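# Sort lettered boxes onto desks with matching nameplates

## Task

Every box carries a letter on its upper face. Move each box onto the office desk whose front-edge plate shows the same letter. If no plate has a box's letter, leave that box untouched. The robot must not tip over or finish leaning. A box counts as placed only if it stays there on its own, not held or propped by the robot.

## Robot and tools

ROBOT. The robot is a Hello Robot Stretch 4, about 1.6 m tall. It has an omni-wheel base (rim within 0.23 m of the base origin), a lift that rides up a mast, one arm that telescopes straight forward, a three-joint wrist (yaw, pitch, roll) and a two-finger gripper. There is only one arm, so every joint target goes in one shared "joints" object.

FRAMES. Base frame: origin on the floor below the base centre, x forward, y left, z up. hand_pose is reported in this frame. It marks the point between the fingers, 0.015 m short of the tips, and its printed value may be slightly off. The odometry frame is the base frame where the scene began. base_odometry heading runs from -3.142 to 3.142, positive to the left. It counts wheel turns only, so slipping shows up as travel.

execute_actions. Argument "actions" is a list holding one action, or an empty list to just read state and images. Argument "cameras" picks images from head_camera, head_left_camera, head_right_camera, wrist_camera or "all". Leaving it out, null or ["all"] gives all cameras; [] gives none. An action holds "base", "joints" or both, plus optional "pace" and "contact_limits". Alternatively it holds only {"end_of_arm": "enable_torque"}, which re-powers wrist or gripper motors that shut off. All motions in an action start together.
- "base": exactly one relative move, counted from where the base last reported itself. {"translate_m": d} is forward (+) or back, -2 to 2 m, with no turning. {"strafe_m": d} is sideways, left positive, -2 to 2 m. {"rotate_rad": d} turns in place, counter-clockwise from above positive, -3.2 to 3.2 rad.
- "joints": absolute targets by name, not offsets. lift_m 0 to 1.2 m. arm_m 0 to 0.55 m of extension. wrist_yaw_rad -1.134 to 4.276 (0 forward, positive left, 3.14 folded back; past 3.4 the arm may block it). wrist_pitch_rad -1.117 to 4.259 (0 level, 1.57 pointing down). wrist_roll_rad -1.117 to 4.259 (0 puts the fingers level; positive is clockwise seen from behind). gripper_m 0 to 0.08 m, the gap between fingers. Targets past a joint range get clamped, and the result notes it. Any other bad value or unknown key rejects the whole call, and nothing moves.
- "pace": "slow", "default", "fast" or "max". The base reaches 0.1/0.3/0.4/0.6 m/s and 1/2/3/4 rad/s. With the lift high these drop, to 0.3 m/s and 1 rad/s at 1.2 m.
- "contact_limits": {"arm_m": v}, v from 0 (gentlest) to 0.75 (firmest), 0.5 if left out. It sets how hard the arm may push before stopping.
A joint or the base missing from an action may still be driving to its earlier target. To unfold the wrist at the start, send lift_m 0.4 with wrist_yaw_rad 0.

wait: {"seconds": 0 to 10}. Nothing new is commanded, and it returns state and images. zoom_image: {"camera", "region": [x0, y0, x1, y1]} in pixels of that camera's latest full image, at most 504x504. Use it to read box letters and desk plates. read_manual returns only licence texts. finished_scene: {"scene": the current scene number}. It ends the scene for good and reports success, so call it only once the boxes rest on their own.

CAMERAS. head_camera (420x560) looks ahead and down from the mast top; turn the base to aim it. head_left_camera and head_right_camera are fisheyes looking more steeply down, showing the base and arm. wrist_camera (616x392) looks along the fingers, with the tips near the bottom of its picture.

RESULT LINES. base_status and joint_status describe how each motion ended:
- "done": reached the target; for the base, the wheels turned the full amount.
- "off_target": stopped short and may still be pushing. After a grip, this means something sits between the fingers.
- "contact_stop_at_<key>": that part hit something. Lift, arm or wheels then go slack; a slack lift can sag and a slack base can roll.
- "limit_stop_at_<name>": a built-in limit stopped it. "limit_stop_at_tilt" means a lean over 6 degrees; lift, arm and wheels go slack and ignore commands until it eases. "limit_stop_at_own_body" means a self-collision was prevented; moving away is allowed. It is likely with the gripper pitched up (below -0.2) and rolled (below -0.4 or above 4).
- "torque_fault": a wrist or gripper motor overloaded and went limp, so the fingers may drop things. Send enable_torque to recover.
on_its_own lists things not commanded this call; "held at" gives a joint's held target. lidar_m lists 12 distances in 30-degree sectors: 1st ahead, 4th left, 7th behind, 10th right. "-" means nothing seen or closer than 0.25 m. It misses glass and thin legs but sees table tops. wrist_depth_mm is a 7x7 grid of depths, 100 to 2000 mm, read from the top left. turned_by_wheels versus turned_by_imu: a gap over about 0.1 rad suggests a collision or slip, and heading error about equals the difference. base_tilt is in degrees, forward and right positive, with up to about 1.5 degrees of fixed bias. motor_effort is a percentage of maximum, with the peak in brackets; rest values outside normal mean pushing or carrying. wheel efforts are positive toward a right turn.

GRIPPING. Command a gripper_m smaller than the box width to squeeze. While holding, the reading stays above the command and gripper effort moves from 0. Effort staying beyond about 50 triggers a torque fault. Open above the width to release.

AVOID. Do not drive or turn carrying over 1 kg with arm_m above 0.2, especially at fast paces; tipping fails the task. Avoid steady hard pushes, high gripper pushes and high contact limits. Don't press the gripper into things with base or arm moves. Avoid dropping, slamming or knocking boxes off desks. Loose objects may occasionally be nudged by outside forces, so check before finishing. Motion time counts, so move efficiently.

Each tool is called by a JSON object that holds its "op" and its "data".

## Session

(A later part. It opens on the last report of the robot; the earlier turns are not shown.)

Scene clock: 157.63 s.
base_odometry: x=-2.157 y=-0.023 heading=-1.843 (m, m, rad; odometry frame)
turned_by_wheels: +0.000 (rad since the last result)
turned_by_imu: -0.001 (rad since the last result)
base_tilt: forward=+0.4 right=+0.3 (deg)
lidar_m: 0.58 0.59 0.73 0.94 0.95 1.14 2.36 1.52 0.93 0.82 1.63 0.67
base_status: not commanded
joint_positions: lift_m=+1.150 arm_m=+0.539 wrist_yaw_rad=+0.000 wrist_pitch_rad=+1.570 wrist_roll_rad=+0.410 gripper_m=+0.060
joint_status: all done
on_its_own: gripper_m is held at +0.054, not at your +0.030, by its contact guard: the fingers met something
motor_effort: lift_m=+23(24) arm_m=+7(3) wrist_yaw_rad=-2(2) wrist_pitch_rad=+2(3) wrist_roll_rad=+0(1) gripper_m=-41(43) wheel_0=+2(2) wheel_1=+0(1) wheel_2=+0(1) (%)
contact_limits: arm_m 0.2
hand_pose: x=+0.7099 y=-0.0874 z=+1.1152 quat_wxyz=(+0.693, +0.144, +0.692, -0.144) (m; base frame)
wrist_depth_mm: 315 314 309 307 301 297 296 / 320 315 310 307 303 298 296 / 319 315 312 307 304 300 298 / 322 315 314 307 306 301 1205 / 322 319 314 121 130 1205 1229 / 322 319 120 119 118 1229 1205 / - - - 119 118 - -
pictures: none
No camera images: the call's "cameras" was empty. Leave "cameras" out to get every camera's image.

{"op": "execute_actions", "data": {"actions": [{"base":{"translate_m":0.12},"joints":{"lift_m":1.016}}], "cameras": []}}

{"op": "execute_actions", "data": {"actions": [{"joints":{"gripper_m":0.08}}], "cameras": []}}

{"op": "execute_actions", "data": {"actions": [{"joints":{"lift_m":1.12}}], "cameras": ["wrist_camera"]}}

Scene clock: 162.17 s.
base_odometry: x=-2.189 y=-0.139 heading=-1.843 (m, m, rad; odometry frame)
turned_by_wheels: +0.000 (rad since the last result)
turned_by_imu: -0.002 (rad since the last result)
base_tilt: forward=+0.4 right=+0.3 (deg)
lidar_m: 0.48 0.48 0.58 0.95 0.95 1.16 2.47 1.52 0.90 0.80 1.50 0.56
base_status: done
joint_positions: lift_m=+1.016 arm_m=+0.539 wrist_yaw_rad=+0.000 wrist_pitch_rad=+1.570 wrist_roll_rad=+0.410 gripper_m=+0.060
joint_status: all done
on_its_own: gripper_m is held at +0.054, not at your +0.030, by its contact guard: the fingers met something
motor_effort: lift_m=+15(23) arm_m=+6(7) wrist_yaw_rad=-2(1) wrist_pitch_rad=+4(3) wrist_roll_rad=+0(0) gripper_m=-43(41) wheel_0=-1(5) wheel_1=+0(5) wheel_2=+0(9) (%)
hand_pose: x=+0.7100 y=-0.0874 z=+0.9819 quat_wxyz=(+0.693, +0.144, +0.692, -0.144) (m; base frame)
wrist_depth_mm: 180 178 176 174 172 169 - / 181 179 177 174 172 170 169 / 181 180 177 175 173 170 169 / 182 180 178 176 174 171 170 / 183 181 179 120 130 172 170 / 184 181 120 119 118 172 171 / - - - 119 118 - -
pictures: none
No camera images: the call's "cameras" was empty. Leave "cameras" out to get every camera's image.

Scene clock: 163.10 s.
base_odometry: x=-2.189 y=-0.139 heading=-1.843 (m, m, rad; odometry frame)
turned_by_wheels: +0.000 (rad since the last result)
turned_by_imu: +0.000 (rad since the last result)
base_tilt: forward=+0.4 right=+0.3 (deg)
lidar_m: 0.47 0.47 0.60 0.93 0.95 1.14 2.47 1.51 0.91 0.81 1.49 0.58
base_status: not commanded
joint_positions: lift_m=+1.016 arm_m=+0.539 wrist_yaw_rad=+0.000 wrist_pitch_rad=+1.570 wrist_roll_rad=+0.410 gripper_m=+0.080
joint_status: all done
motor_effort: lift_m=+15(15) arm_m=+6(6) wrist_yaw_rad=-2(1) wrist_pitch_rad=+3(2) wrist_roll_rad=+0(0) gripper_m=+0(41) wheel_0=-1(1) wheel_1=+0(0) wheel_2=-1(0) (%)
hand_pose: x=+0.7100 y=-0.0874 z=+0.9819 quat_wxyz=(+0.693, +0.144, +0.692, -0.144) (m; base frame)
wrist_depth_mm: 180 179 176 175 172 170 - / 181 179 177 175 173 171 168 / 182 180 178 175 173 171 170 / 183 180 178 176 174 172 170 / 183 181 178 128 167 173 171 / 184 181 128 127 126 158 - / - - 128 127 129 - -
pictures: none
No camera images: the call's "cameras" was empty. Leave "cameras" out to get every camera's image.

Scene clock: 164.57 s.
base_odometry: x=-2.189 y=-0.139 heading=-1.843 (m, m, rad; odometry frame)
turned_by_wheels: +0.000 (rad since the last result)
turned_by_imu: -0.001 (rad since the last result)
base_tilt: forward=+0.5 right=+0.3 (deg)
lidar_m: 0.46 0.47 0.58 0.97 0.97 1.16 2.48 1.53 0.89 0.81 1.50 0.55
base_status: not commanded
joint_positions: lift_m=+1.120 arm_m=+0.539 wrist_yaw_rad=+0.000 wrist_pitch_rad=+1.570 wrist_roll_rad=+0.410 gripper_m=+0.080
joint_status: all done
motor_effort: lift_m=+24(25) arm_m=+6(6) wrist_yaw_rad=-1(2) wrist_pitch_rad=+3(0) wrist_roll_rad=+0(0) gripper_m=+0(2) wheel_0=-1(1) wheel_1=+0(0) wheel_2=-1(1) (%)
hand_pose: x=+0.7100 y=-0.0874 z=+1.0852 quat_wxyz=(+0.693, +0.144, +0.692, -0.144) (m; base frame)
wrist_depth_mm: 287 282 279 277 272 270 267 / 287 285 279 277 273 271 268 / 289 285 281 278 273 271 270 / 290 286 282 279 276 273 270 / 290 287 285 229 276 273 271 / 291 287 149 230 229 208 271 / - - 214 232 229 - -
pictures: wrist_camera
Images, in order (width x height): wrist_camera 616x392.

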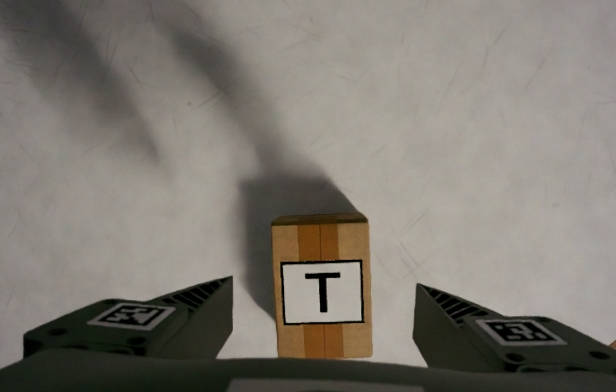

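Backing out and turning to check the way back to the box desk.

{"op": "execute_actions", "data": {"actions": [{"base":{"translate_m":-2.0},"joints":{"arm_m":0},"pace":"fast"}], "cameras": []}}

{"op": "execute_actions", "data": {"actions": [{"base":{"rotate_rad":1.82},"pace":"fast"}], "cameras": ["head_camera"]}}

Scene clock: 176.23 s.
base_odometry: x=-1.652 y=+1.788 heading=-1.843 (m, m, rad; odometry frame)
turned_by_wheels: +0.000 (rad since the last result)
turned_by_imu: +0.001 (rad since the last result)
base_tilt: forward=+0.4 right=+0.3 (deg)
lidar_m: 2.42 1.00 0.68 0.93 1.01 0.62 0.50 0.51 0.60 1.20 1.24 1.45
base_status: done
joint_positions: lift_m=+1.120 arm_m=+0.001 wrist_yaw_rad=+0.000 wrist_pitch_rad=+1.571 wrist_roll_rad=+0.410 gripper_m=+0.080
joint_status: all done
motor_effort: lift_m=+23(24) arm_m=-6(6) wrist_yaw_rad=+0(2) wrist_pitch_rad=+1(1) wrist_roll_rad=-1(1) gripper_m=+0(0) wheel_0=+0(5) wheel_1=-1(5) wheel_2=+0(7) (%)
hand_pose: x=+0.1721 y=-0.0874 z=+1.0852 quat_wxyz=(+0.692, +0.144, +0.692, -0.144) (m; base frame)
wrist_depth_mm: 1255 1229 1229 1205 1205 1182 1160 / 1255 1255 1229 1229 1205 1182 1182 / 1255 1255 1229 1205 1205 1182 1160 / 1182 1255 1229 1229 1205 1182 1182 / 1182 1255 1255 1008 1229 1205 1182 / 1255 1255 149 1025 1008 676 1138 / - - 691 1229 634 - -
pictures: none
No camera images: the call's "cameras" was empty. Leave "cameras" out to get every camera's image.

Scene clock: 178.97 s.
base_odometry: x=-1.652 y=+1.788 heading=-0.023 (m, m, rad; odometry frame)
turned_by_wheels: +1.820 (rad since the last result)
turned_by_imu: +1.777 (rad since the last result)
base_tilt: forward=+0.4 right=+0.3 (deg)
lidar_m: 1.78 0.73 0.53 0.50 0.52 0.78 1.25 1.25 1.81 1.87 0.74 0.65
base_status: done
joint_positions: lift_m=+1.120 arm_m=+0.001 wrist_yaw_rad=+0.000 wrist_pitch_rad=+1.570 wrist_roll_rad=+0.410 gripper_m=+0.080
joint_status: not commanded
motor_effort: lift_m=+22(23) arm_m=-6(6) wrist_yaw_rad=-2(1) wrist_pitch_rad=+0(1) wrist_roll_rad=+0(0) gripper_m=+1(1) wheel_0=-2(6) wheel_1=+0(5) wheel_2=+0(2) (%)
hand_pose: x=+0.1721 y=-0.0874 z=+1.0853 quat_wxyz=(+0.692, +0.144, +0.692, -0.144) (m; base frame)
wrist_depth_mm: 1138 1229 1205 1205 1118 1182 1182 / 1042 1255 1229 1205 1205 1160 1160 / 976 1229 1229 1205 1205 1205 1182 / 891 1229 1205 1229 1205 1182 1160 / 842 1138 1229 1008 1205 1182 1182 / 759 946 149 1008 1008 668 1182 / - - 691 1229 634 - -
pictures: head_camera
Images, in order (width x height): head_camera 420x560.

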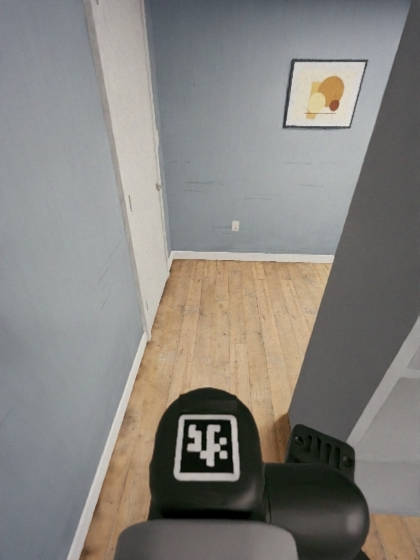

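{"op": "execute_actions", "data": {"actions": [{"base":{"translate_m":1.6},"pace":"fast"}], "cameras": []}}

{"op": "execute_actions", "data": {"actions": [{"base":{"rotate_rad":-1.62},"pace":"fast"}], "cameras": ["head_camera"]}}

Scene clock: 187.33 s.
base_odometry: x=-0.052 y=+1.751 heading=-0.023 (m, m, rad; odometry frame)
turned_by_wheels: +0.000 (rad since the last result)
turned_by_imu: -0.008 (rad since the last result)
base_tilt: forward=+0.4 right=+0.4 (deg)
lidar_m: 1.12 0.63 0.46 0.44 0.48 0.73 2.33 0.73 0.84 2.48 1.54 1.15
base_status: done
joint_positions: lift_m=+1.120 arm_m=+0.001 wrist_yaw_rad=+0.000 wrist_pitch_rad=+1.570 wrist_roll_rad=+0.410 gripper_m=+0.080
joint_status: not commanded
motor_effort: lift_m=+22(22) arm_m=-6(7) wrist_yaw_rad=+0(0) wrist_pitch_rad=+0(1) wrist_roll_rad=+0(0) gripper_m=+1(1) wheel_0=+1(5) wheel_1=-2(4) wheel_2=+1(8) (%)
hand_pose: x=+0.1721 y=-0.0874 z=+1.0853 quat_wxyz=(+0.692, +0.144, +0.692, -0.144) (m; base frame)
wrist_depth_mm: 1042 1255 1229 1205 1182 1160 1160 / 931 1255 1229 1205 1182 1182 1182 / 854 1255 1229 1229 1205 1182 1182 / 788 1118 1229 1229 1205 1182 1182 / 741 1025 1229 1025 1205 1182 1205 / 668 842 149 1025 1008 676 1182 / - - 691 1229 627 - -
pictures: none
No camera images: the call's "cameras" was empty. Leave "cameras" out to get every camera's image.

Scene clock: 189.93 s.
base_odometry: x=-0.052 y=+1.751 heading=-1.643 (m, m, rad; odometry frame)
turned_by_wheels: -1.620 (rad since the last result)
turned_by_imu: -1.584 (rad since the last result)
base_tilt: forward=+0.4 right=+0.3 (deg)
lidar_m: 2.18 1.63 1.17 1.13 0.68 0.49 0.45 0.49 0.68 1.80 0.75 0.80
base_status: done
joint_positions: lift_m=+1.120 arm_m=+0.001 wrist_yaw_rad=+0.000 wrist_pitch_rad=+1.570 wrist_roll_rad=+0.410 gripper_m=+0.080
joint_status: not commanded
motor_effort: lift_m=+22(22) arm_m=-7(6) wrist_yaw_rad=-2(2) wrist_pitch_rad=+0(1) wrist_roll_rad=+0(0) gripper_m=+0(1) wheel_0=+0(4) wheel_1=+1(5) wheel_2=-1(4) (%)
hand_pose: x=+0.1722 y=-0.0874 z=+1.0853 quat_wxyz=(+0.692, +0.144, +0.692, -0.144) (m; base frame)
wrist_depth_mm: 1255 1255 1229 1205 1205 1138 1182 / 1281 1255 1229 1205 1205 1182 1182 / 1255 1255 1229 1229 1205 1182 1182 / 1255 1255 1229 1205 1205 1205 1182 / 1281 1255 1255 991 1205 1205 1182 / 1255 1281 149 1025 1008 668 1182 / - - 699 1229 627 - -
pictures: head_camera
Images, in order (width x height): head_camera 420x560.

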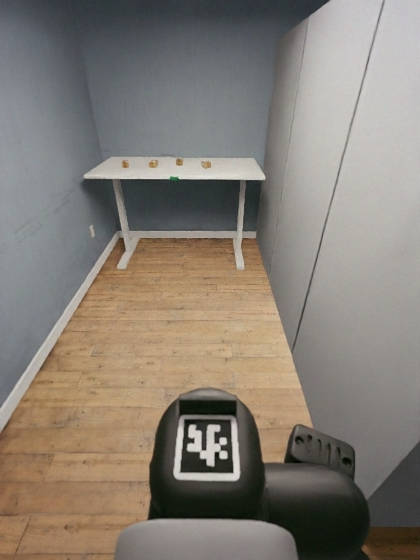

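{"op": "execute_actions", "data": {"actions": [{"base":{"translate_m":1.6},"joints":{"lift_m":1.2,"wrist_pitch_rad":0.85,"wrist_roll_rad":0},"pace":"fast"}], "cameras": ["wrist_camera"]}}

Scene clock: 198.10 s.
base_odometry: x=-0.167 y=+0.155 heading=-1.643 (m, m, rad; odometry frame)
turned_by_wheels: +0.000 (rad since the last result)
turned_by_imu: -0.007 (rad since the last result)
base_tilt: forward=+0.4 right=+0.3 (deg)
lidar_m: 0.88 0.92 1.22 1.14 1.19 1.66 2.06 0.79 0.57 0.54 0.57 0.78
base_status: done
joint_positions: lift_m=+1.200 arm_m=+0.001 wrist_yaw_rad=+0.000 wrist_pitch_rad=+0.853 wrist_roll_rad=+0.001 gripper_m=+0.080
joint_status: all done
motor_effort: lift_m=+23(25) arm_m=-6(6) wrist_yaw_rad=-1(1) wrist_pitch_rad=-6(9) wrist_roll_rad=-2(9) gripper_m=+2(1) wheel_0=+2(5) wheel_1=-1(6) wheel_2=+1(10) (%)
hand_pose: x=+0.3120 y=-0.0874 z=+1.2178 quat_wxyz=(+0.911, +0.000, +0.413, +0.000) (m; base frame)
wrist_depth_mm: 878 878 866 854 842 878 707 / 778 788 768 768 759 842 715 / 1499 1921 1921 1863 1708 1042 723 / 1618 1756 1808 1756 1756 1060 732 / 1537 1618 1537 1576 1537 1042 715 / 1430 1430 149 1430 1366 488 691 / - - 732 1308 1281 - -
pictures: wrist_camera
Images, in order (width x height): wrist_camera 616x392.

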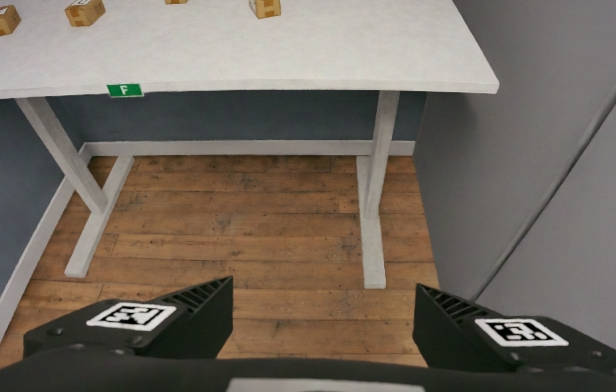

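{"op": "execute_actions", "data": {"actions": [{"base":{"translate_m":0.3}}], "cameras": ["wrist_camera"]}}

Scene clock: 203.33 s.
base_odometry: x=-0.189 y=-0.144 heading=-1.643 (m, m, rad; odometry frame)
turned_by_wheels: +0.000 (rad since the last result)
turned_by_imu: -0.003 (rad since the last result)
base_tilt: forward=+0.4 right=+0.3 (deg)
lidar_m: 0.59 0.64 0.87 1.14 1.20 1.63 2.36 0.81 0.57 0.53 0.57 0.63
base_status: done
joint_positions: lift_m=+1.200 arm_m=+0.001 wrist_yaw_rad=+0.000 wrist_pitch_rad=+0.853 wrist_roll_rad=+0.001 gripper_m=+0.080
joint_status: not commanded
motor_effort: lift_m=+23(23) arm_m=-6(6) wrist_yaw_rad=-1(1) wrist_pitch_rad=-7(6) wrist_roll_rad=-2(2) gripper_m=+1(1) wheel_0=-1(7) wheel_1=+2(5) wheel_2=+0(7) (%)
hand_pose: x=+0.3120 y=-0.0874 z=+1.2178 quat_wxyz=(+0.911, +0.000, +0.413, +0.000) (m; base frame)
wrist_depth_mm: 878 842 866 842 842 866 699 / 732 741 699 707 707 741 707 / 627 627 621 609 609 609 691 / 569 580 564 549 544 544 654 / 1499 1537 1576 1576 1537 1042 707 / 1397 1430 150 1430 1397 484 683 / - - 723 1308 1281 - -
pictures: wrist_camera
Images, in order (width x height): wrist_camera 616x392.

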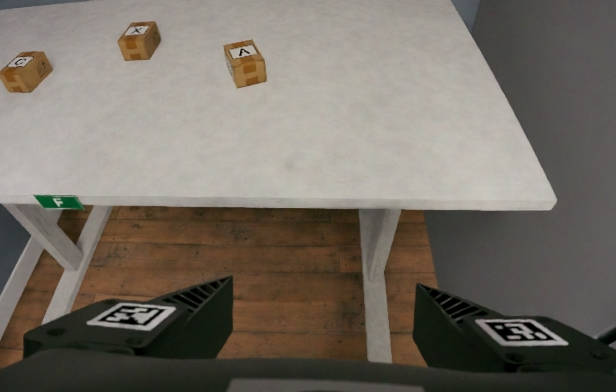

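{"op": "execute_actions", "data": {"actions": [{"base":{"strafe_m":0.15},"joints":{"wrist_pitch_rad":1.57},"pace":"fast"}], "cameras": []}}

{"op": "execute_actions", "data": {"actions": [{"base":{"translate_m":0.18},"joints":{"arm_m":0.45}}], "cameras": ["wrist_camera"]}}

Scene clock: 207.77 s.
base_odometry: x=-0.039 y=-0.155 heading=-1.643 (m, m, rad; odometry frame)
turned_by_wheels: +0.000 (rad since the last result)
turned_by_imu: -0.001 (rad since the last result)
base_tilt: forward=+0.4 right=+0.3 (deg)
lidar_m: 0.59 0.63 0.85 1.00 1.03 1.40 2.36 1.00 0.73 0.68 0.73 0.62
base_status: done
joint_positions: lift_m=+1.200 arm_m=+0.001 wrist_yaw_rad=+0.000 wrist_pitch_rad=+1.570 wrist_roll_rad=+0.001 gripper_m=+0.080
joint_status: all done
motor_effort: lift_m=+23(23) arm_m=-6(6) wrist_yaw_rad=-1(2) wrist_pitch_rad=+3(4) wrist_roll_rad=-2(2) gripper_m=+1(2) wheel_0=+0(9) wheel_1=+0(7) wheel_2=-1(3) (%)
hand_pose: x=+0.1722 y=-0.0874 z=+1.1652 quat_wxyz=(+0.708, +0.000, +0.707, +0.000) (m; base frame)
wrist_depth_mm: 1336 1308 1308 1281 1281 1255 946 / 1336 1308 1308 1308 1281 1255 976 / 1336 1336 1308 1308 1281 1281 960 / 1336 1336 1308 1281 1281 1281 960 / 1336 1308 1308 1098 1308 1281 960 / 1366 1336 149 1098 1281 627 917 / - - 741 1308 1281 - -
pictures: none
No camera images: the call's "cameras" was empty. Leave "cameras" out to get every camera's image.

Scene clock: 210.17 s.
base_odometry: x=-0.052 y=-0.335 heading=-1.643 (m, m, rad; odometry frame)
turned_by_wheels: +0.000 (rad since the last result)
turned_by_imu: -0.001 (rad since the last result)
base_tilt: forward=+0.4 right=+0.3 (deg)
lidar_m: 0.40 0.42 0.58 1.00 1.06 1.43 2.57 1.01 0.73 0.67 0.59 0.42
base_status: done
joint_positions: lift_m=+1.200 arm_m=+0.449 wrist_yaw_rad=+0.000 wrist_pitch_rad=+1.570 wrist_roll_rad=+0.000 gripper_m=+0.080
joint_status: all done
motor_effort: lift_m=+23(23) arm_m=+7(4) wrist_yaw_rad=-1(2) wrist_pitch_rad=+2(2) wrist_roll_rad=-1(2) gripper_m=+1(1) wheel_0=-1(5) wheel_1=+1(4) wheel_2=+2(8) (%)
hand_pose: x=+0.6199 y=-0.0874 z=+1.1652 quat_wxyz=(+0.707, +0.000, +0.707, +0.000) (m; base frame)
wrist_depth_mm: 320 362 359 357 351 347 345 / 368 366 362 307 353 347 345 / 370 366 362 309 353 349 347 / 373 366 364 359 357 349 347 / 370 368 364 362 355 353 349 / 373 368 149 362 357 248 349 / - - 255 362 359 - -
pictures: wrist_camera
Images, in order (width x height): wrist_camera 616x392.

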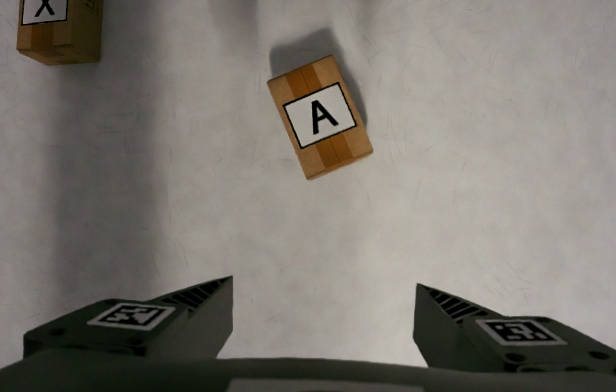

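{"op": "execute_actions", "data": {"actions": [{"base":{"translate_m":0.025},"joints":{"arm_m":0.547,"wrist_roll_rad":-0.32}}], "cameras": ["wrist_camera"]}}

Scene clock: 214.93 s.
base_odometry: x=-0.054 y=-0.360 heading=-1.643 (m, m, rad; odometry frame)
turned_by_wheels: +0.000 (rad since the last result)
turned_by_imu: -0.002 (rad since the last result)
base_tilt: forward=+0.5 right=+0.3 (deg)
lidar_m: 0.38 0.39 0.56 1.00 1.05 1.45 2.58 1.02 0.71 0.69 0.55 0.40
base_status: done
joint_positions: lift_m=+1.200 arm_m=+0.546 wrist_yaw_rad=+0.000 wrist_pitch_rad=+1.570 wrist_roll_rad=-0.319 gripper_m=+0.080
joint_status: all done
motor_effort: lift_m=+23(23) arm_m=+7(9) wrist_yaw_rad=-2(1) wrist_pitch_rad=+3(2) wrist_roll_rad=-2(7) gripper_m=+0(1) wheel_0=-2(4) wheel_1=+0(4) wheel_2=+1(4) (%)
hand_pose: x=+0.7169 y=-0.0874 z=+1.1652 quat_wxyz=(+0.698, -0.113, +0.698, +0.112) (m; base frame)
wrist_depth_mm: 315 334 359 355 353 349 343 / 366 364 359 357 353 349 345 / 370 364 362 357 355 349 347 / 370 366 364 357 355 351 347 / 373 368 364 310 355 351 349 / 370 368 149 310 357 248 349 / - - 254 362 359 - -
pictures: wrist_camera
Images, in order (width x height): wrist_camera 616x392.

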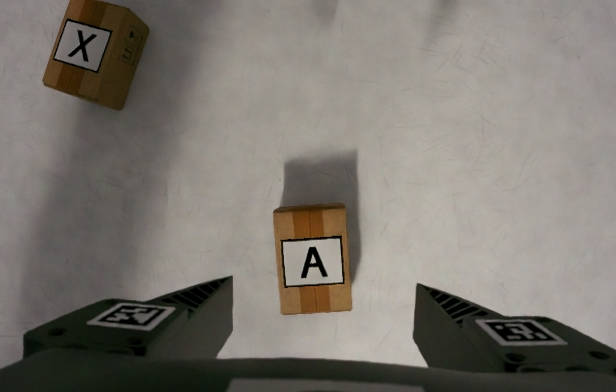

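{"op": "execute_actions", "data": {"actions": [{"joints":{"lift_m":1.008}}], "cameras": []}}

{"op": "execute_actions", "data": {"actions": [{"joints":{"gripper_m":0.03}}], "cameras": []}}

{"op": "execute_actions", "data": {"actions": [{"joints":{"lift_m":1.1,"arm_m":0}}], "cameras": ["head_camera"]}}

Scene clock: 221.07 s.
base_odometry: x=-0.054 y=-0.360 heading=-1.643 (m, m, rad; odometry frame)
turned_by_wheels: +0.000 (rad since the last result)
turned_by_imu: -0.002 (rad since the last result)
base_tilt: forward=+0.4 right=+0.3 (deg)
lidar_m: 0.38 0.40 0.55 1.01 1.04 1.46 2.55 1.00 0.71 0.68 0.53 0.40
base_status: not commanded
joint_positions: lift_m=+1.008 arm_m=+0.546 wrist_yaw_rad=+0.000 wrist_pitch_rad=+1.570 wrist_roll_rad=-0.320 gripper_m=+0.080
joint_status: all done
motor_effort: lift_m=+14(24) arm_m=+6(7) wrist_yaw_rad=-1(0) wrist_pitch_rad=+1(1) wrist_roll_rad=-2(2) gripper_m=+1(0) wheel_0=-2(2) wheel_1=+0(0) wheel_2=+1(1) (%)
hand_pose: x=+0.7169 y=-0.0874 z=+0.9739 quat_wxyz=(+0.698, -0.113, +0.698, +0.112) (m; base frame)
wrist_depth_mm: 171 169 167 166 165 163 - / 172 170 168 167 165 163 162 / 172 171 168 167 166 164 163 / 173 171 169 167 166 164 163 / 174 172 143 119 142 165 164 / 175 172 120 119 118 155 - / - - 120 119 129 - -
pictures: none
No camera images: the call's "cameras" was empty. Leave "cameras" out to get every camera's image.

Scene clock: 222.07 s.
base_odometry: x=-0.054 y=-0.360 heading=-1.643 (m, m, rad; odometry frame)
turned_by_wheels: +0.000 (rad since the last result)
turned_by_imu: +0.000 (rad since the last result)
base_tilt: forward=+0.4 right=+0.3 (deg)
lidar_m: 0.37 0.41 0.56 1.00 1.04 1.45 2.55 1.01 0.73 0.68 0.56 0.40
base_status: not commanded
joint_positions: lift_m=+1.008 arm_m=+0.546 wrist_yaw_rad=+0.000 wrist_pitch_rad=+1.570 wrist_roll_rad=-0.320 gripper_m=+0.059
joint_status: gripper_m off_target (ended at +0.059, target +0.030)
on_its_own: gripper_m is held at +0.053, not at your +0.030, by its contact guard: the fingers met something
motor_effort: lift_m=+15(14) arm_m=+6(7) wrist_yaw_rad=-1(2) wrist_pitch_rad=+2(0) wrist_roll_rad=-1(2) gripper_m=-41(44) wheel_0=-2(2) wheel_1=+0(0) wheel_2=+1(1) (%)
hand_pose: x=+0.7169 y=-0.0874 z=+0.9739 quat_wxyz=(+0.698, -0.113, +0.698, +0.112) (m; base frame)
wrist_depth_mm: 171 170 168 167 165 163 - / 172 170 169 167 165 163 162 / 172 171 169 167 166 164 163 / 174 172 169 168 167 165 163 / 174 172 171 119 125 165 164 / 175 172 120 119 118 165 164 / - - - 119 118 - -
pictures: none
No camera images: the call's "cameras" was empty. Leave "cameras" out to get every camera's image.

Scene clock: 224.73 s.
base_odometry: x=-0.054 y=-0.360 heading=-1.643 (m, m, rad; odometry frame)
turned_by_wheels: +0.000 (rad since the last result)
turned_by_imu: -0.001 (rad since the last result)
base_tilt: forward=+0.4 right=+0.4 (deg)
lidar_m: 0.40 0.41 0.56 0.99 1.06 1.43 2.54 1.01 0.72 0.68 0.55 0.39
base_status: not commanded
joint_positions: lift_m=+1.100 arm_m=+0.001 wrist_yaw_rad=+0.000 wrist_pitch_rad=+1.570 wrist_roll_rad=-0.320 gripper_m=+0.059
joint_status: all done
on_its_own: gripper_m is held at +0.053, not at your +0.030, by its contact guard: the fingers met something
motor_effort: lift_m=+24(25) arm_m=-7(6) wrist_yaw_rad=-1(2) wrist_pitch_rad=+1(1) wrist_roll_rad=-1(1) gripper_m=-43(41) wheel_0=-2(2) wheel_1=+0(0) wheel_2=+1(1) (%)
hand_pose: x=+0.1721 y=-0.0874 z=+1.0651 quat_wxyz=(+0.698, -0.113, +0.698, +0.112) (m; base frame)
wrist_depth_mm: 1229 1205 1205 1182 1182 1160 271 / 1255 1205 1205 1205 1182 1160 1160 / 1255 1229 1205 1182 1205 1160 1098 / 1229 1255 1205 1042 1182 1182 1008 / 1229 1255 1008 119 125 1182 960 / 1255 1229 120 119 118 1078 854 / - - - 119 118 - -
pictures: head_camera
Images, in order (width x height): head_camera 420x560.

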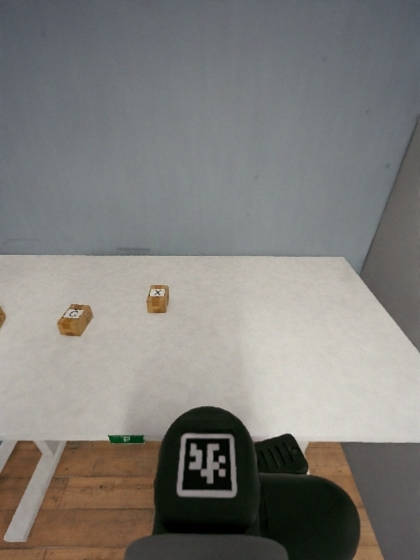

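{"op": "execute_actions", "data": {"actions": [{"base":{"translate_m":-2.0},"pace":"fast"}], "cameras": []}}

{"op": "execute_actions", "data": {"actions": [{"base":{"rotate_rad":-1.6},"pace":"fast"}], "cameras": ["head_camera"]}}

Scene clock: 238.00 s.
base_odometry: x=+0.090 y=+1.635 heading=-1.643 (m, m, rad; odometry frame)
turned_by_wheels: +0.000 (rad since the last result)
turned_by_imu: +0.001 (rad since the last result)
base_tilt: forward=+0.4 right=+0.3 (deg)
lidar_m: 2.35 1.43 1.02 0.97 0.77 0.60 0.57 0.57 0.81 2.10 0.79 1.02
base_status: done
joint_positions: lift_m=+1.100 arm_m=+0.001 wrist_yaw_rad=+0.000 wrist_pitch_rad=+1.570 wrist_roll_rad=-0.320 gripper_m=+0.059
joint_status: not commanded
on_its_own: gripper_m is held at +0.053, not at your +0.030, by its contact guard: the fingers met something
motor_effort: lift_m=+23(24) arm_m=-6(7) wrist_yaw_rad=-1(1) wrist_pitch_rad=+1(3) wrist_roll_rad=-1(1) gripper_m=-43(38) wheel_0=+0(5) wheel_1=+1(5) wheel_2=-2(5) (%)
hand_pose: x=+0.1721 y=-0.0874 z=+1.0652 quat_wxyz=(+0.698, -0.113, +0.698, +0.113) (m; base frame)
wrist_depth_mm: 1229 1205 1205 1182 1182 1160 1138 / 1205 1205 1205 1205 1182 1160 1182 / 1229 1229 1205 1205 1182 1160 1160 / 1229 1229 1205 1042 1182 1182 1078 / 1255 1205 991 119 125 1182 1182 / 1255 1229 120 119 118 1182 1182 / - - - 119 118 - -
pictures: none
No camera images: the call's "cameras" was empty. Leave "cameras" out to get every camera's image.

Scene clock: 240.50 s.
base_odometry: x=+0.090 y=+1.635 heading=+3.040 (m, m, rad; odometry frame)
turned_by_wheels: -1.600 (rad since the last result)
turned_by_imu: -1.564 (rad since the last result)
base_tilt: forward=+0.5 right=+0.3 (deg)
lidar_m: 2.01 0.81 1.01 2.39 1.48 1.06 0.98 0.83 0.59 0.55 0.57 0.82
base_status: done
joint_positions: lift_m=+1.100 arm_m=+0.001 wrist_yaw_rad=+0.000 wrist_pitch_rad=+1.570 wrist_roll_rad=-0.320 gripper_m=+0.059
joint_status: not commanded
on_its_own: gripper_m is held at +0.053, not at your +0.030, by its contact guard: the fingers met something
motor_effort: lift_m=+23(24) arm_m=-7(7) wrist_yaw_rad=-1(2) wrist_pitch_rad=-1(1) wrist_roll_rad=-1(1) gripper_m=-40(39) wheel_0=+2(5) wheel_1=+0(4) wheel_2=+0(6) (%)
hand_pose: x=+0.1722 y=-0.0874 z=+1.0652 quat_wxyz=(+0.698, -0.113, +0.698, +0.113) (m; base frame)
wrist_depth_mm: 1229 1205 1205 1205 1182 1160 1025 / 1205 1205 1205 1182 1182 1182 960 / 1229 1229 1205 1205 1182 1160 891 / 1255 1229 1205 1025 1182 1182 831 / 1255 1229 1008 119 125 1060 750 / 1281 1229 120 119 118 866 676 / - - - 119 118 - -
pictures: head_camera
Images, in order (width x height): head_camera 420x560.

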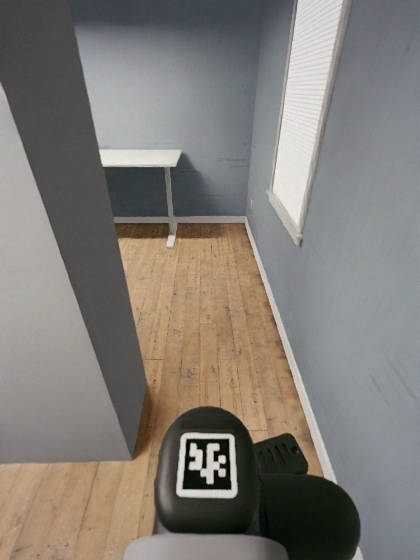

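Nudging left to check the way ahead before driving.

{"op": "execute_actions", "data": {"actions": [{"base":{"rotate_rad":0.1},"pace":"fast"}], "cameras": []}}

Scene clock: 243.93 s.
base_odometry: x=+0.090 y=+1.635 heading=+3.140 (m, m, rad; odometry frame)
turned_by_wheels: +0.100 (rad since the last result)
turned_by_imu: +0.096 (rad since the last result)
base_tilt: forward=+0.4 right=+0.3 (deg)
lidar_m: 1.11 0.79 1.11 2.39 1.30 1.03 1.00 0.70 0.57 0.54 0.58 0.89
base_status: done
joint_positions: lift_m=+1.100 arm_m=+0.001 wrist_yaw_rad=+0.000 wrist_pitch_rad=+1.570 wrist_roll_rad=-0.320 gripper_m=+0.059
joint_status: not commanded
on_its_own: gripper_m is held at +0.053, not at your +0.030, by its contact guard: the fingers met something
motor_effort: lift_m=+23(23) arm_m=-7(7) wrist_yaw_rad=-1(1) wrist_pitch_rad=+0(0) wrist_roll_rad=-1(1) gripper_m=-41(42) wheel_0=-1(4) wheel_1=-1(4) wheel_2=-1(3) (%)
hand_pose: x=+0.1722 y=-0.0874 z=+1.0652 quat_wxyz=(+0.698, -0.113, +0.698, +0.113) (m; base frame)
wrist_depth_mm: 1229 1229 1205 1205 1182 1160 1160 / 1229 1229 1205 1205 1182 1182 1078 / 1229 1255 1205 1205 1182 1160 991 / 1229 1205 1229 1042 1182 1182 891 / 1229 1229 1008 119 125 1118 809 / 1229 1229 120 119 118 866 715 / - - - 119 118 - -
pictures: none
No camera images: the call's "cameras" was empty. Leave "cameras" out to get every camera's image.

{"op": "execute_actions", "data": {"actions": [{"base":{"rotate_rad":-0.1},"pace":"fast"}], "cameras": []}}

{"op": "execute_actions", "data": {"actions": [{"base":{"translate_m":1.5},"pace":"fast"}], "cameras": ["head_camera","wrist_camera"]}}

Scene clock: 247.33 s.
base_odometry: x=+0.090 y=+1.635 heading=+3.040 (m, m, rad; odometry frame)
turned_by_wheels: -0.100 (rad since the last result)
turned_by_imu: -0.099 (rad since the last result)
base_tilt: forward=+0.5 right=+0.3 (deg)
lidar_m: 2.02 0.81 1.01 2.39 1.49 1.06 0.99 0.81 0.59 0.55 0.56 0.81
base_status: done
joint_positions: lift_m=+1.100 arm_m=+0.001 wrist_yaw_rad=+0.000 wrist_pitch_rad=+1.570 wrist_roll_rad=-0.320 gripper_m=+0.059
joint_status: not commanded
on_its_own: gripper_m is held at +0.053, not at your +0.030, by its contact guard: the fingers met something
motor_effort: lift_m=+23(23) arm_m=-6(7) wrist_yaw_rad=-1(2) wrist_pitch_rad=+1(1) wrist_roll_rad=-1(0) gripper_m=-42(42) wheel_0=+2(5) wheel_1=+0(2) wheel_2=+0(3) (%)
hand_pose: x=+0.1722 y=-0.0874 z=+1.0652 quat_wxyz=(+0.698, -0.113, +0.698, +0.113) (m; base frame)
wrist_depth_mm: 1229 1205 1229 1182 1182 1182 1008 / 1205 1205 1205 1205 1182 1182 960 / 1229 1205 1205 1205 1182 1182 891 / 1229 1229 1205 1042 1182 1182 831 / 1229 1229 1008 119 125 1060 750 / 1255 1229 120 119 118 866 676 / - - - 119 118 - -
pictures: none
No camera images: the call's "cameras" was empty. Leave "cameras" out to get every camera's image.

Scene clock: 253.37 s.
base_odometry: x=-1.402 y=+1.786 heading=+3.041 (m, m, rad; odometry frame)
turned_by_wheels: +0.000 (rad since the last result)
turned_by_imu: -0.006 (rad since the last result)
base_tilt: forward=+0.4 right=+0.3 (deg)
lidar_m: 1.50 1.49 2.02 1.38 0.52 0.58 2.42 0.79 0.55 0.49 0.52 0.69
base_status: done
joint_positions: lift_m=+1.100 arm_m=+0.001 wrist_yaw_rad=+0.000 wrist_pitch_rad=+1.570 wrist_roll_rad=-0.320 gripper_m=+0.059
joint_status: not commanded
on_its_own: gripper_m is held at +0.053, not at your +0.030, by its contact guard: the fingers met something
motor_effort: lift_m=+23(22) arm_m=-6(7) wrist_yaw_rad=-1(2) wrist_pitch_rad=+2(4) wrist_roll_rad=-1(1) gripper_m=-40(40) wheel_0=-1(6) wheel_1=+1(4) wheel_2=+0(9) (%)
hand_pose: x=+0.1722 y=-0.0874 z=+1.0652 quat_wxyz=(+0.698, -0.113, +0.698, +0.113) (m; base frame)
wrist_depth_mm: 1229 1205 1205 1182 1160 1182 917 / 1229 1229 1205 1205 1182 1160 854 / 1229 1205 1229 1182 1182 1160 798 / 1255 1205 1205 1042 1182 1098 741 / 1255 1229 1008 119 125 991 691 / 1160 1160 120 119 118 798 634 / - - - 119 118 - -
pictures: head_camera, wrist_camera
Images, in order (width x height): head_camera 420x560, wrist_camera 616x392.

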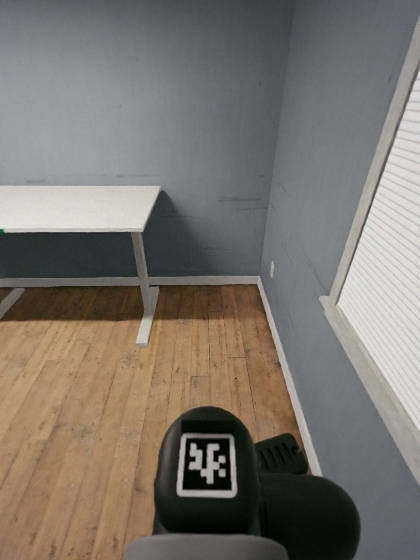

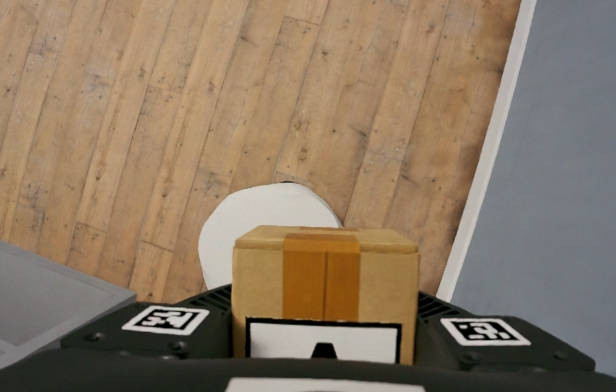

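{"op": "execute_actions", "data": {"actions": [{"base":{"strafe_m":0.6},"pace":"fast"}], "cameras": ["head_camera"]}}

Scene clock: 259.53 s.
base_odometry: x=-1.463 y=+1.190 heading=+3.041 (m, m, rad; odometry frame)
turned_by_wheels: +0.000 (rad since the last result)
turned_by_imu: +0.000 (rad since the last result)
base_tilt: forward=+0.4 right=+0.3 (deg)
lidar_m: 1.42 1.47 1.95 1.51 0.50 0.34 0.31 0.33 1.20 1.09 1.13 1.55
base_status: done
joint_positions: lift_m=+1.100 arm_m=+0.001 wrist_yaw_rad=+0.000 wrist_pitch_rad=+1.570 wrist_roll_rad=-0.320 gripper_m=+0.059
joint_status: not commanded
on_its_own: gripper_m is held at +0.053, not at your +0.030, by its contact guard: the fingers met something
motor_effort: lift_m=+23(23) arm_m=-6(6) wrist_yaw_rad=-1(2) wrist_pitch_rad=+2(3) wrist_roll_rad=-1(1) gripper_m=-40(41) wheel_0=+1(9) wheel_1=+0(9) wheel_2=+0(1) (%)
hand_pose: x=+0.1722 y=-0.0874 z=+1.0652 quat_wxyz=(+0.698, -0.113, +0.698, +0.113) (m; base frame)
wrist_depth_mm: 1229 1205 1205 1205 1182 1160 1160 / 1229 1205 1205 1205 1205 1160 1138 / 1229 1229 1205 1229 1182 1182 1160 / 1229 1229 1229 1042 1205 1182 1160 / 1255 1229 991 119 125 1182 1160 / 1138 1205 120 119 118 1182 1182 / - - - 119 118 - -
pictures: head_camera
Images, in order (width x height): head_camera 420x560.

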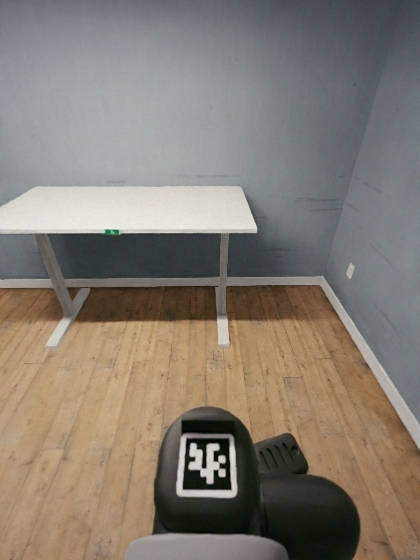

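{"op": "execute_actions", "data": {"actions": [{"base":{"rotate_rad":0.25},"pace":"fast"}], "cameras": []}}

{"op": "execute_actions", "data": {"actions": [{"base":{"translate_m":0.9},"joints":{"lift_m":1.15},"pace":"fast"}], "cameras": []}}

{"op": "execute_actions", "data": {"actions": [{"joints":{"arm_m":0.5},"contact_limits":{"arm_m":0.2}}], "cameras": ["head_camera","wrist_camera"]}}

Scene clock: 263.40 s.
base_odometry: x=-1.463 y=+1.190 heading=-2.993 (m, m, rad; odometry frame)
turned_by_wheels: +0.250 (rad since the last result)
turned_by_imu: +0.242 (rad since the last result)
base_tilt: forward=+0.4 right=+0.3 (deg)
lidar_m: 1.43 1.63 1.86 0.74 0.39 0.33 0.31 0.37 1.12 1.09 1.24 1.43
base_status: done
joint_positions: lift_m=+1.100 arm_m=+0.001 wrist_yaw_rad=+0.000 wrist_pitch_rad=+1.570 wrist_roll_rad=-0.320 gripper_m=+0.059
joint_status: not commanded
on_its_own: gripper_m is held at +0.053, not at your +0.030, by its contact guard: the fingers met something
motor_effort: lift_m=+23(23) arm_m=-6(6) wrist_yaw_rad=-1(0) wrist_pitch_rad=+1(5) wrist_roll_rad=-1(1) gripper_m=-42(42) wheel_0=-2(5) wheel_1=-1(4) wheel_2=-1(4) (%)
hand_pose: x=+0.1722 y=-0.0874 z=+1.0652 quat_wxyz=(+0.698, -0.113, +0.698, +0.113) (m; base frame)
wrist_depth_mm: 1229 1205 1205 1205 1182 1182 1160 / 1229 1205 1205 1182 1182 1160 1160 / 1229 1229 1205 1205 1182 1160 1160 / 1229 1229 1205 1042 1182 1182 1160 / 1160 1229 1008 119 125 1160 1160 / 1182 1138 120 119 118 1182 1182 / - - - 119 118 - -
pictures: none
No camera images: the call's "cameras" was empty. Leave "cameras" out to get every camera's image.

Scene clock: 267.60 s.
base_odometry: x=-2.353 y=+1.056 heading=-2.993 (m, m, rad; odometry frame)
turned_by_wheels: +0.000 (rad since the last result)
turned_by_imu: -0.004 (rad since the last result)
base_tilt: forward=+0.4 right=+0.3 (deg)
lidar_m: 0.54 0.64 1.09 1.66 1.45 1.22 1.21 1.57 1.27 1.26 0.66 0.55
base_status: done
joint_positions: lift_m=+1.150 arm_m=+0.001 wrist_yaw_rad=+0.000 wrist_pitch_rad=+1.570 wrist_roll_rad=-0.320 gripper_m=+0.059
joint_status: all done
on_its_own: gripper_m is held at +0.053, not at your +0.030, by its contact guard: the fingers met something
motor_effort: lift_m=+23(27) arm_m=-6(6) wrist_yaw_rad=-1(2) wrist_pitch_rad=+1(2) wrist_roll_rad=-1(1) gripper_m=-42(40) wheel_0=+1(7) wheel_1=+0(7) wheel_2=+0(9) (%)
hand_pose: x=+0.1722 y=-0.0874 z=+1.1152 quat_wxyz=(+0.698, -0.113, +0.698, +0.113) (m; base frame)
wrist_depth_mm: 1281 1255 1255 1229 1205 1205 991 / 1281 1255 1255 1255 1229 1229 1205 / 1281 1255 1281 1255 1255 1205 1205 / 1281 1281 1255 1098 1229 1229 1205 / 1281 1308 1060 119 125 1229 1229 / 1281 1281 120 119 118 1229 1229 / - - - 119 118 - -
pictures: none
No camera images: the call's "cameras" was empty. Leave "cameras" out to get every camera's image.

Scene clock: 270.13 s.
base_odometry: x=-2.353 y=+1.056 heading=-2.993 (m, m, rad; odometry frame)
turned_by_wheels: +0.000 (rad since the last result)
turned_by_imu: -0.001 (rad since the last result)
base_tilt: forward=+0.5 right=+0.4 (deg)
lidar_m: 0.54 0.62 1.08 1.66 1.44 1.22 1.21 1.58 1.28 1.25 0.67 0.56
base_status: not commanded
joint_positions: lift_m=+1.150 arm_m=+0.499 wrist_yaw_rad=+0.000 wrist_pitch_rad=+1.570 wrist_roll_rad=-0.320 gripper_m=+0.059
joint_status: all done
on_its_own: gripper_m is held at +0.053, not at your +0.030, by its contact guard: the fingers met something
motor_effort: lift_m=+23(23) arm_m=+7(7) wrist_yaw_rad=-2(2) wrist_pitch_rad=+3(1) wrist_roll_rad=+0(1) gripper_m=-41(41) wheel_0=+1(1) wheel_1=+0(0) wheel_2=+0(0) (%)
contact_limits: arm_m 0.2
hand_pose: x=+0.6699 y=-0.0874 z=+1.1152 quat_wxyz=(+0.698, -0.113, +0.698, +0.113) (m; base frame)
wrist_depth_mm: 315 312 309 306 301 300 297 / 317 312 310 306 303 301 298 / 317 314 310 307 306 301 300 / 319 315 312 309 304 303 300 / 1281 315 312 119 125 304 301 / 1308 1281 120 119 118 303 303 / - - - 119 118 - -
pictures: head_camera, wrist_camera
Images, in order (width x height): head_camera 420x560, wrist_camera 616x392.

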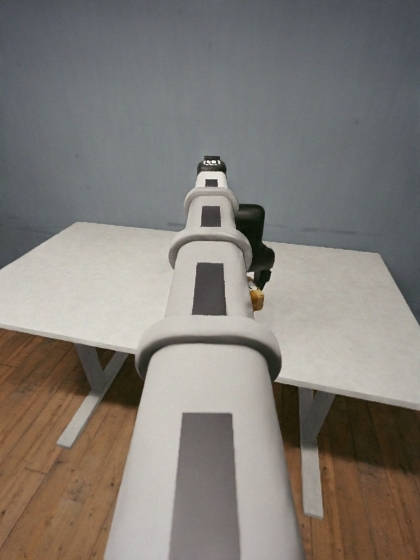

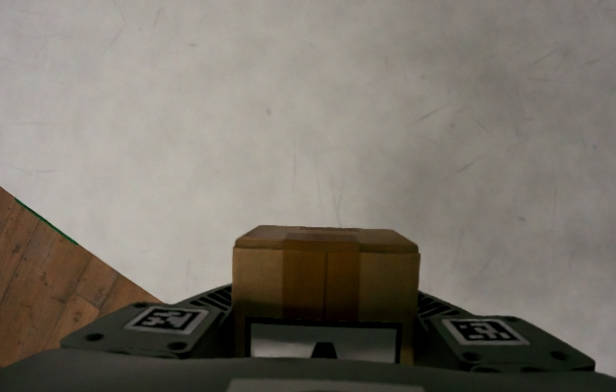

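{"op": "execute_actions", "data": {"actions": [{"joints":{"lift_m":1.015}}], "cameras": []}}

{"op": "execute_actions", "data": {"actions": [{"joints":{"gripper_m":0.08}}], "cameras": []}}

{"op": "execute_actions", "data": {"actions": [{"joints":{"lift_m":1.12}}], "cameras": ["wrist_camera"]}}

Scene clock: 274.10 s.
base_odometry: x=-2.353 y=+1.056 heading=-2.993 (m, m, rad; odometry frame)
turned_by_wheels: +0.000 (rad since the last result)
turned_by_imu: -0.002 (rad since the last result)
base_tilt: forward=+0.5 right=+0.3 (deg)
lidar_m: 0.55 0.64 1.06 1.67 1.46 1.22 1.20 1.59 1.29 1.27 0.67 0.55
base_status: not commanded
joint_positions: lift_m=+1.015 arm_m=+0.499 wrist_yaw_rad=+0.000 wrist_pitch_rad=+1.570 wrist_roll_rad=-0.320 gripper_m=+0.059
joint_status: all done
on_its_own: gripper_m is held at +0.053, not at your +0.030, by its contact guard: the fingers met something
motor_effort: lift_m=+15(25) arm_m=+7(7) wrist_yaw_rad=-3(1) wrist_pitch_rad=+2(1) wrist_roll_rad=+0(0) gripper_m=-40(42) wheel_0=+1(1) wheel_1=+0(0) wheel_2=+0(0) (%)
hand_pose: x=+0.6699 y=-0.0874 z=+0.9809 quat_wxyz=(+0.698, -0.113, +0.698, +0.113) (m; base frame)
wrist_depth_mm: 179 177 175 174 171 170 - / 179 177 175 174 172 170 169 / 180 178 176 174 173 171 169 / 180 178 177 175 173 171 170 / 181 179 177 119 125 172 171 / 181 180 120 119 118 172 171 / - - - 119 118 - -
pictures: none
No camera images: the call's "cameras" was empty. Leave "cameras" out to get every camera's image.

Scene clock: 275.03 s.
base_odometry: x=-2.353 y=+1.056 heading=-2.993 (m, m, rad; odometry frame)
turned_by_wheels: +0.000 (rad since the last result)
turned_by_imu: +0.000 (rad since the last result)
base_tilt: forward=+0.4 right=+0.4 (deg)
lidar_m: 0.56 0.64 1.09 1.65 1.46 1.21 1.19 1.58 1.28 1.27 0.64 0.57
base_status: not commanded
joint_positions: lift_m=+1.015 arm_m=+0.499 wrist_yaw_rad=+0.000 wrist_pitch_rad=+1.570 wrist_roll_rad=-0.320 gripper_m=+0.080
joint_status: all done
motor_effort: lift_m=+15(14) arm_m=+7(7) wrist_yaw_rad=-2(2) wrist_pitch_rad=+2(2) wrist_roll_rad=+0(0) gripper_m=+0(40) wheel_0=+1(1) wheel_1=+0(0) wheel_2=+0(0) (%)
hand_pose: x=+0.6699 y=-0.0874 z=+0.9809 quat_wxyz=(+0.698, -0.113, +0.698, +0.113) (m; base frame)
wrist_depth_mm: 178 177 175 173 172 170 - / 179 178 176 174 172 171 169 / 180 178 176 175 173 171 170 / 181 179 177 175 173 172 170 / 181 179 178 126 128 172 171 / 181 179 128 126 125 158 - / - - 127 126 125 - -
pictures: none
No camera images: the call's "cameras" was empty. Leave "cameras" out to get every camera's image.

Scene clock: 276.50 s.
base_odometry: x=-2.353 y=+1.056 heading=-2.993 (m, m, rad; odometry frame)
turned_by_wheels: +0.000 (rad since the last result)
turned_by_imu: -0.001 (rad since the last result)
base_tilt: forward=+0.4 right=+0.3 (deg)
lidar_m: 0.54 0.63 1.08 1.66 1.45 1.20 1.21 1.58 1.28 1.27 0.65 0.55
base_status: not commanded
joint_positions: lift_m=+1.120 arm_m=+0.499 wrist_yaw_rad=+0.000 wrist_pitch_rad=+1.570 wrist_roll_rad=-0.320 gripper_m=+0.080
joint_status: all done
motor_effort: lift_m=+24(20) arm_m=+7(7) wrist_yaw_rad=-2(1) wrist_pitch_rad=+1(4) wrist_roll_rad=+0(0) gripper_m=+1(1) wheel_0=+0(1) wheel_1=+0(0) wheel_2=+0(0) (%)
hand_pose: x=+0.6699 y=-0.0874 z=+1.0852 quat_wxyz=(+0.698, -0.113, +0.698, +0.113) (m; base frame)
wrist_depth_mm: 285 282 281 276 274 271 267 / 286 283 279 277 273 272 270 / 286 285 281 278 276 273 270 / 289 285 281 279 276 273 272 / 1255 286 282 230 277 276 273 / 1255 286 149 231 230 209 273 / - - 214 231 279 - -
pictures: wrist_camera
Images, in order (width x height): wrist_camera 616x392.

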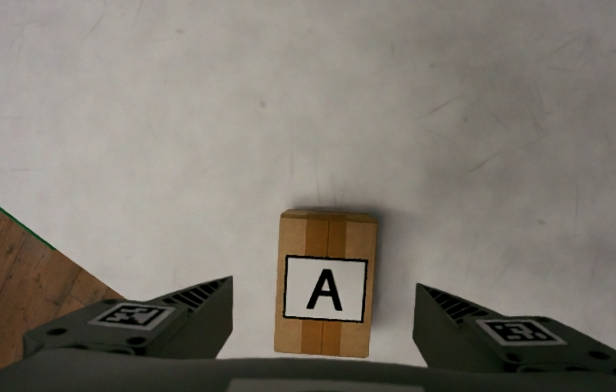

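Before I finish, I'm checking the A box and then going back to read the leftmost box on the F desk.

{"op": "execute_actions", "data": {"actions": [{"base":{"translate_m":-0.3},"joints":{"arm_m":0}}], "cameras": ["head_camera","wrist_camera"]}}

Scene clock: 284.10 s.
base_odometry: x=-2.056 y=+1.101 heading=-2.993 (m, m, rad; odometry frame)
turned_by_wheels: +0.000 (rad since the last result)
turned_by_imu: -0.001 (rad since the last result)
base_tilt: forward=+0.4 right=+0.3 (deg)
lidar_m: 0.84 0.97 1.73 1.71 1.11 0.91 0.90 1.52 1.21 1.20 1.41 0.83
base_status: done
joint_positions: lift_m=+1.120 arm_m=+0.001 wrist_yaw_rad=+0.000 wrist_pitch_rad=+1.571 wrist_roll_rad=-0.320 gripper_m=+0.080
joint_status: all done
motor_effort: lift_m=+23(24) arm_m=-7(8) wrist_yaw_rad=+0(2) wrist_pitch_rad=+0(2) wrist_roll_rad=+0(0) gripper_m=+1(0) wheel_0=-1(6) wheel_1=+0(4) wheel_2=-1(10) (%)
hand_pose: x=+0.1721 y=-0.0874 z=+1.0852 quat_wxyz=(+0.698, -0.113, +0.698, +0.113) (m; base frame)
wrist_depth_mm: 1229 1255 1229 1205 1182 1182 1182 / 1255 1255 1229 1205 1182 1182 1205 / 1255 1255 1229 1229 1205 1205 1182 / 1255 1255 1229 1042 1205 1182 1182 / 1255 1229 1008 1008 1229 1182 1182 / 1255 1255 149 1025 1205 668 1229 / - - 699 1229 1229 - -
pictures: head_camera, wrist_camera
Images, in order (width x height): head_camera 420x560, wrist_camera 616x392.

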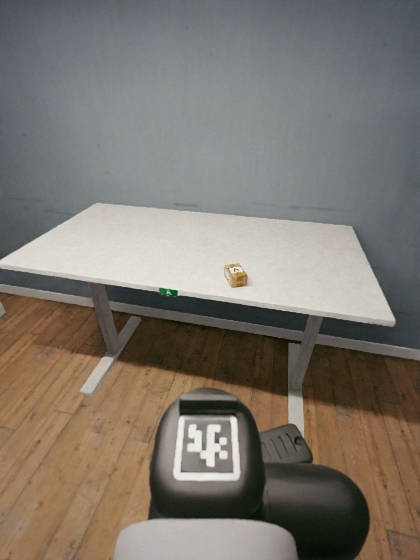

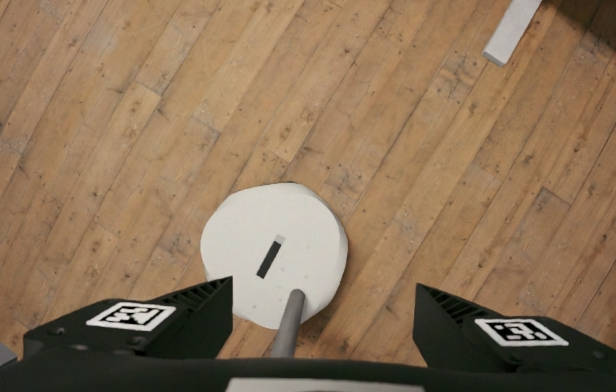

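The A box is sitting on the A desk. Next I'm turning around to go back to the box desk and read the leftmost box.

{"op": "execute_actions", "data": {"actions": [{"base":{"rotate_rad":3.1}}], "cameras": ["head_camera"]}}

Scene clock: 289.63 s.
base_odometry: x=-2.056 y=+1.101 heading=+0.107 (m, m, rad; odometry frame)
turned_by_wheels: +3.100 (rad since the last result)
turned_by_imu: +3.026 (rad since the last result)
base_tilt: forward=+0.4 right=+0.3 (deg)
lidar_m: 0.88 1.55 1.22 1.22 1.39 0.88 0.86 0.95 1.70 1.69 1.09 0.91
base_status: done
joint_positions: lift_m=+1.120 arm_m=+0.001 wrist_yaw_rad=+0.000 wrist_pitch_rad=+1.571 wrist_roll_rad=-0.320 gripper_m=+0.080
joint_status: not commanded
motor_effort: lift_m=+24(23) arm_m=-7(7) wrist_yaw_rad=+0(1) wrist_pitch_rad=+0(1) wrist_roll_rad=+0(0) gripper_m=-1(1) wheel_0=+0(4) wheel_1=-1(5) wheel_2=+1(6) (%)
hand_pose: x=+0.1721 y=-0.0874 z=+1.0852 quat_wxyz=(+0.698, -0.113, +0.698, +0.113) (m; base frame)
wrist_depth_mm: 1255 1229 1229 1205 1182 1118 1118 / 1255 1229 1205 1205 1205 1205 1182 / 1255 1229 1229 1205 1205 1182 1160 / 1255 1255 1229 1060 1205 1205 1205 / 1255 1255 1025 1008 1229 1205 1182 / 1281 1229 149 1025 1229 668 1182 / - - 691 1229 1205 - -
pictures: head_camera
Images, in order (width x height): head_camera 420x560.

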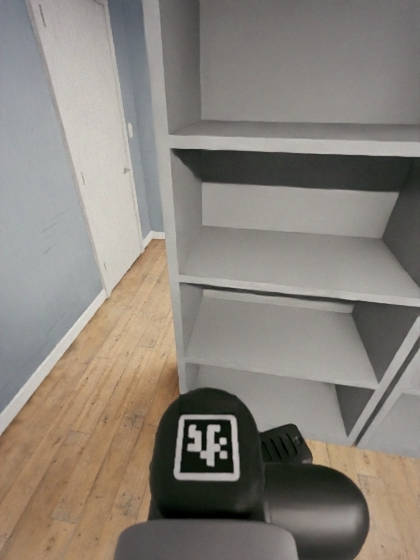

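{"op": "execute_actions", "data": {"actions": [{"base":{"rotate_rad":0.35}}], "cameras": ["head_camera"]}}

Scene clock: 292.77 s.
base_odometry: x=-2.056 y=+1.101 heading=+0.457 (m, m, rad; odometry frame)
turned_by_wheels: +0.350 (rad since the last result)
turned_by_imu: +0.341 (rad since the last result)
base_tilt: forward=+0.4 right=+0.3 (deg)
lidar_m: 0.93 1.27 1.20 1.26 0.91 0.85 0.89 1.17 1.69 1.31 0.94 0.89
base_status: done
joint_positions: lift_m=+1.120 arm_m=+0.001 wrist_yaw_rad=+0.000 wrist_pitch_rad=+1.571 wrist_roll_rad=-0.320 gripper_m=+0.080
joint_status: not commanded
motor_effort: lift_m=+23(23) arm_m=-7(7) wrist_yaw_rad=-1(2) wrist_pitch_rad=+0(0) wrist_roll_rad=+0(0) gripper_m=+0(2) wheel_0=-1(5) wheel_1=-1(4) wheel_2=+0(8) (%)
hand_pose: x=+0.1721 y=-0.0874 z=+1.0852 quat_wxyz=(+0.698, -0.113, +0.698, +0.113) (m; base frame)
wrist_depth_mm: 1229 1229 1229 1205 1205 1138 1098 / 1229 1255 1229 1229 1205 1205 1118 / 1255 1229 1229 1229 1205 1205 1182 / 1255 1229 1229 1060 1182 1182 1182 / 1281 1255 1025 1008 1205 1205 1182 / 1255 1255 149 1025 1205 668 1182 / - - 691 1229 1229 - -
pictures: head_camera
Images, in order (width x height): head_camera 420x560.

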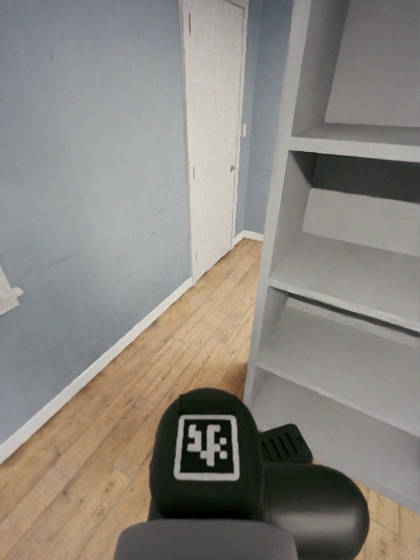

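{"op": "execute_actions", "data": {"actions": [{"base":{"rotate_rad":0.15}}], "cameras": []}}

Scene clock: 295.77 s.
base_odometry: x=-2.056 y=+1.101 heading=+0.606 (m, m, rad; odometry frame)
turned_by_wheels: +0.150 (rad since the last result)
turned_by_imu: +0.145 (rad since the last result)
base_tilt: forward=+0.4 right=+0.3 (deg)
lidar_m: 1.58 1.23 1.20 1.37 0.87 0.85 0.94 1.72 1.70 1.15 0.90 0.90
base_status: done
joint_positions: lift_m=+1.120 arm_m=+0.001 wrist_yaw_rad=+0.000 wrist_pitch_rad=+1.571 wrist_roll_rad=-0.320 gripper_m=+0.080
joint_status: not commanded
motor_effort: lift_m=+23(23) arm_m=-7(7) wrist_yaw_rad=-1(0) wrist_pitch_rad=+0(1) wrist_roll_rad=+0(0) gripper_m=+0(1) wheel_0=-1(3) wheel_1=-1(4) wheel_2=+0(2) (%)
hand_pose: x=+0.1721 y=-0.0874 z=+1.0852 quat_wxyz=(+0.698, -0.113, +0.698, +0.113) (m; base frame)
wrist_depth_mm: 1229 1229 1205 1205 1205 1118 1118 / 1255 1255 1205 1205 1205 1205 1098 / 1255 1255 1229 1229 1205 1182 1118 / 1255 1255 1205 1060 1205 1182 1182 / 1281 1229 1025 1008 1205 1205 1182 / 1255 1229 150 1025 1229 668 1182 / - - 699 1229 1229 - -
pictures: none
No camera images: the call's "cameras" was empty. Leave "cameras" out to get every camera's image.


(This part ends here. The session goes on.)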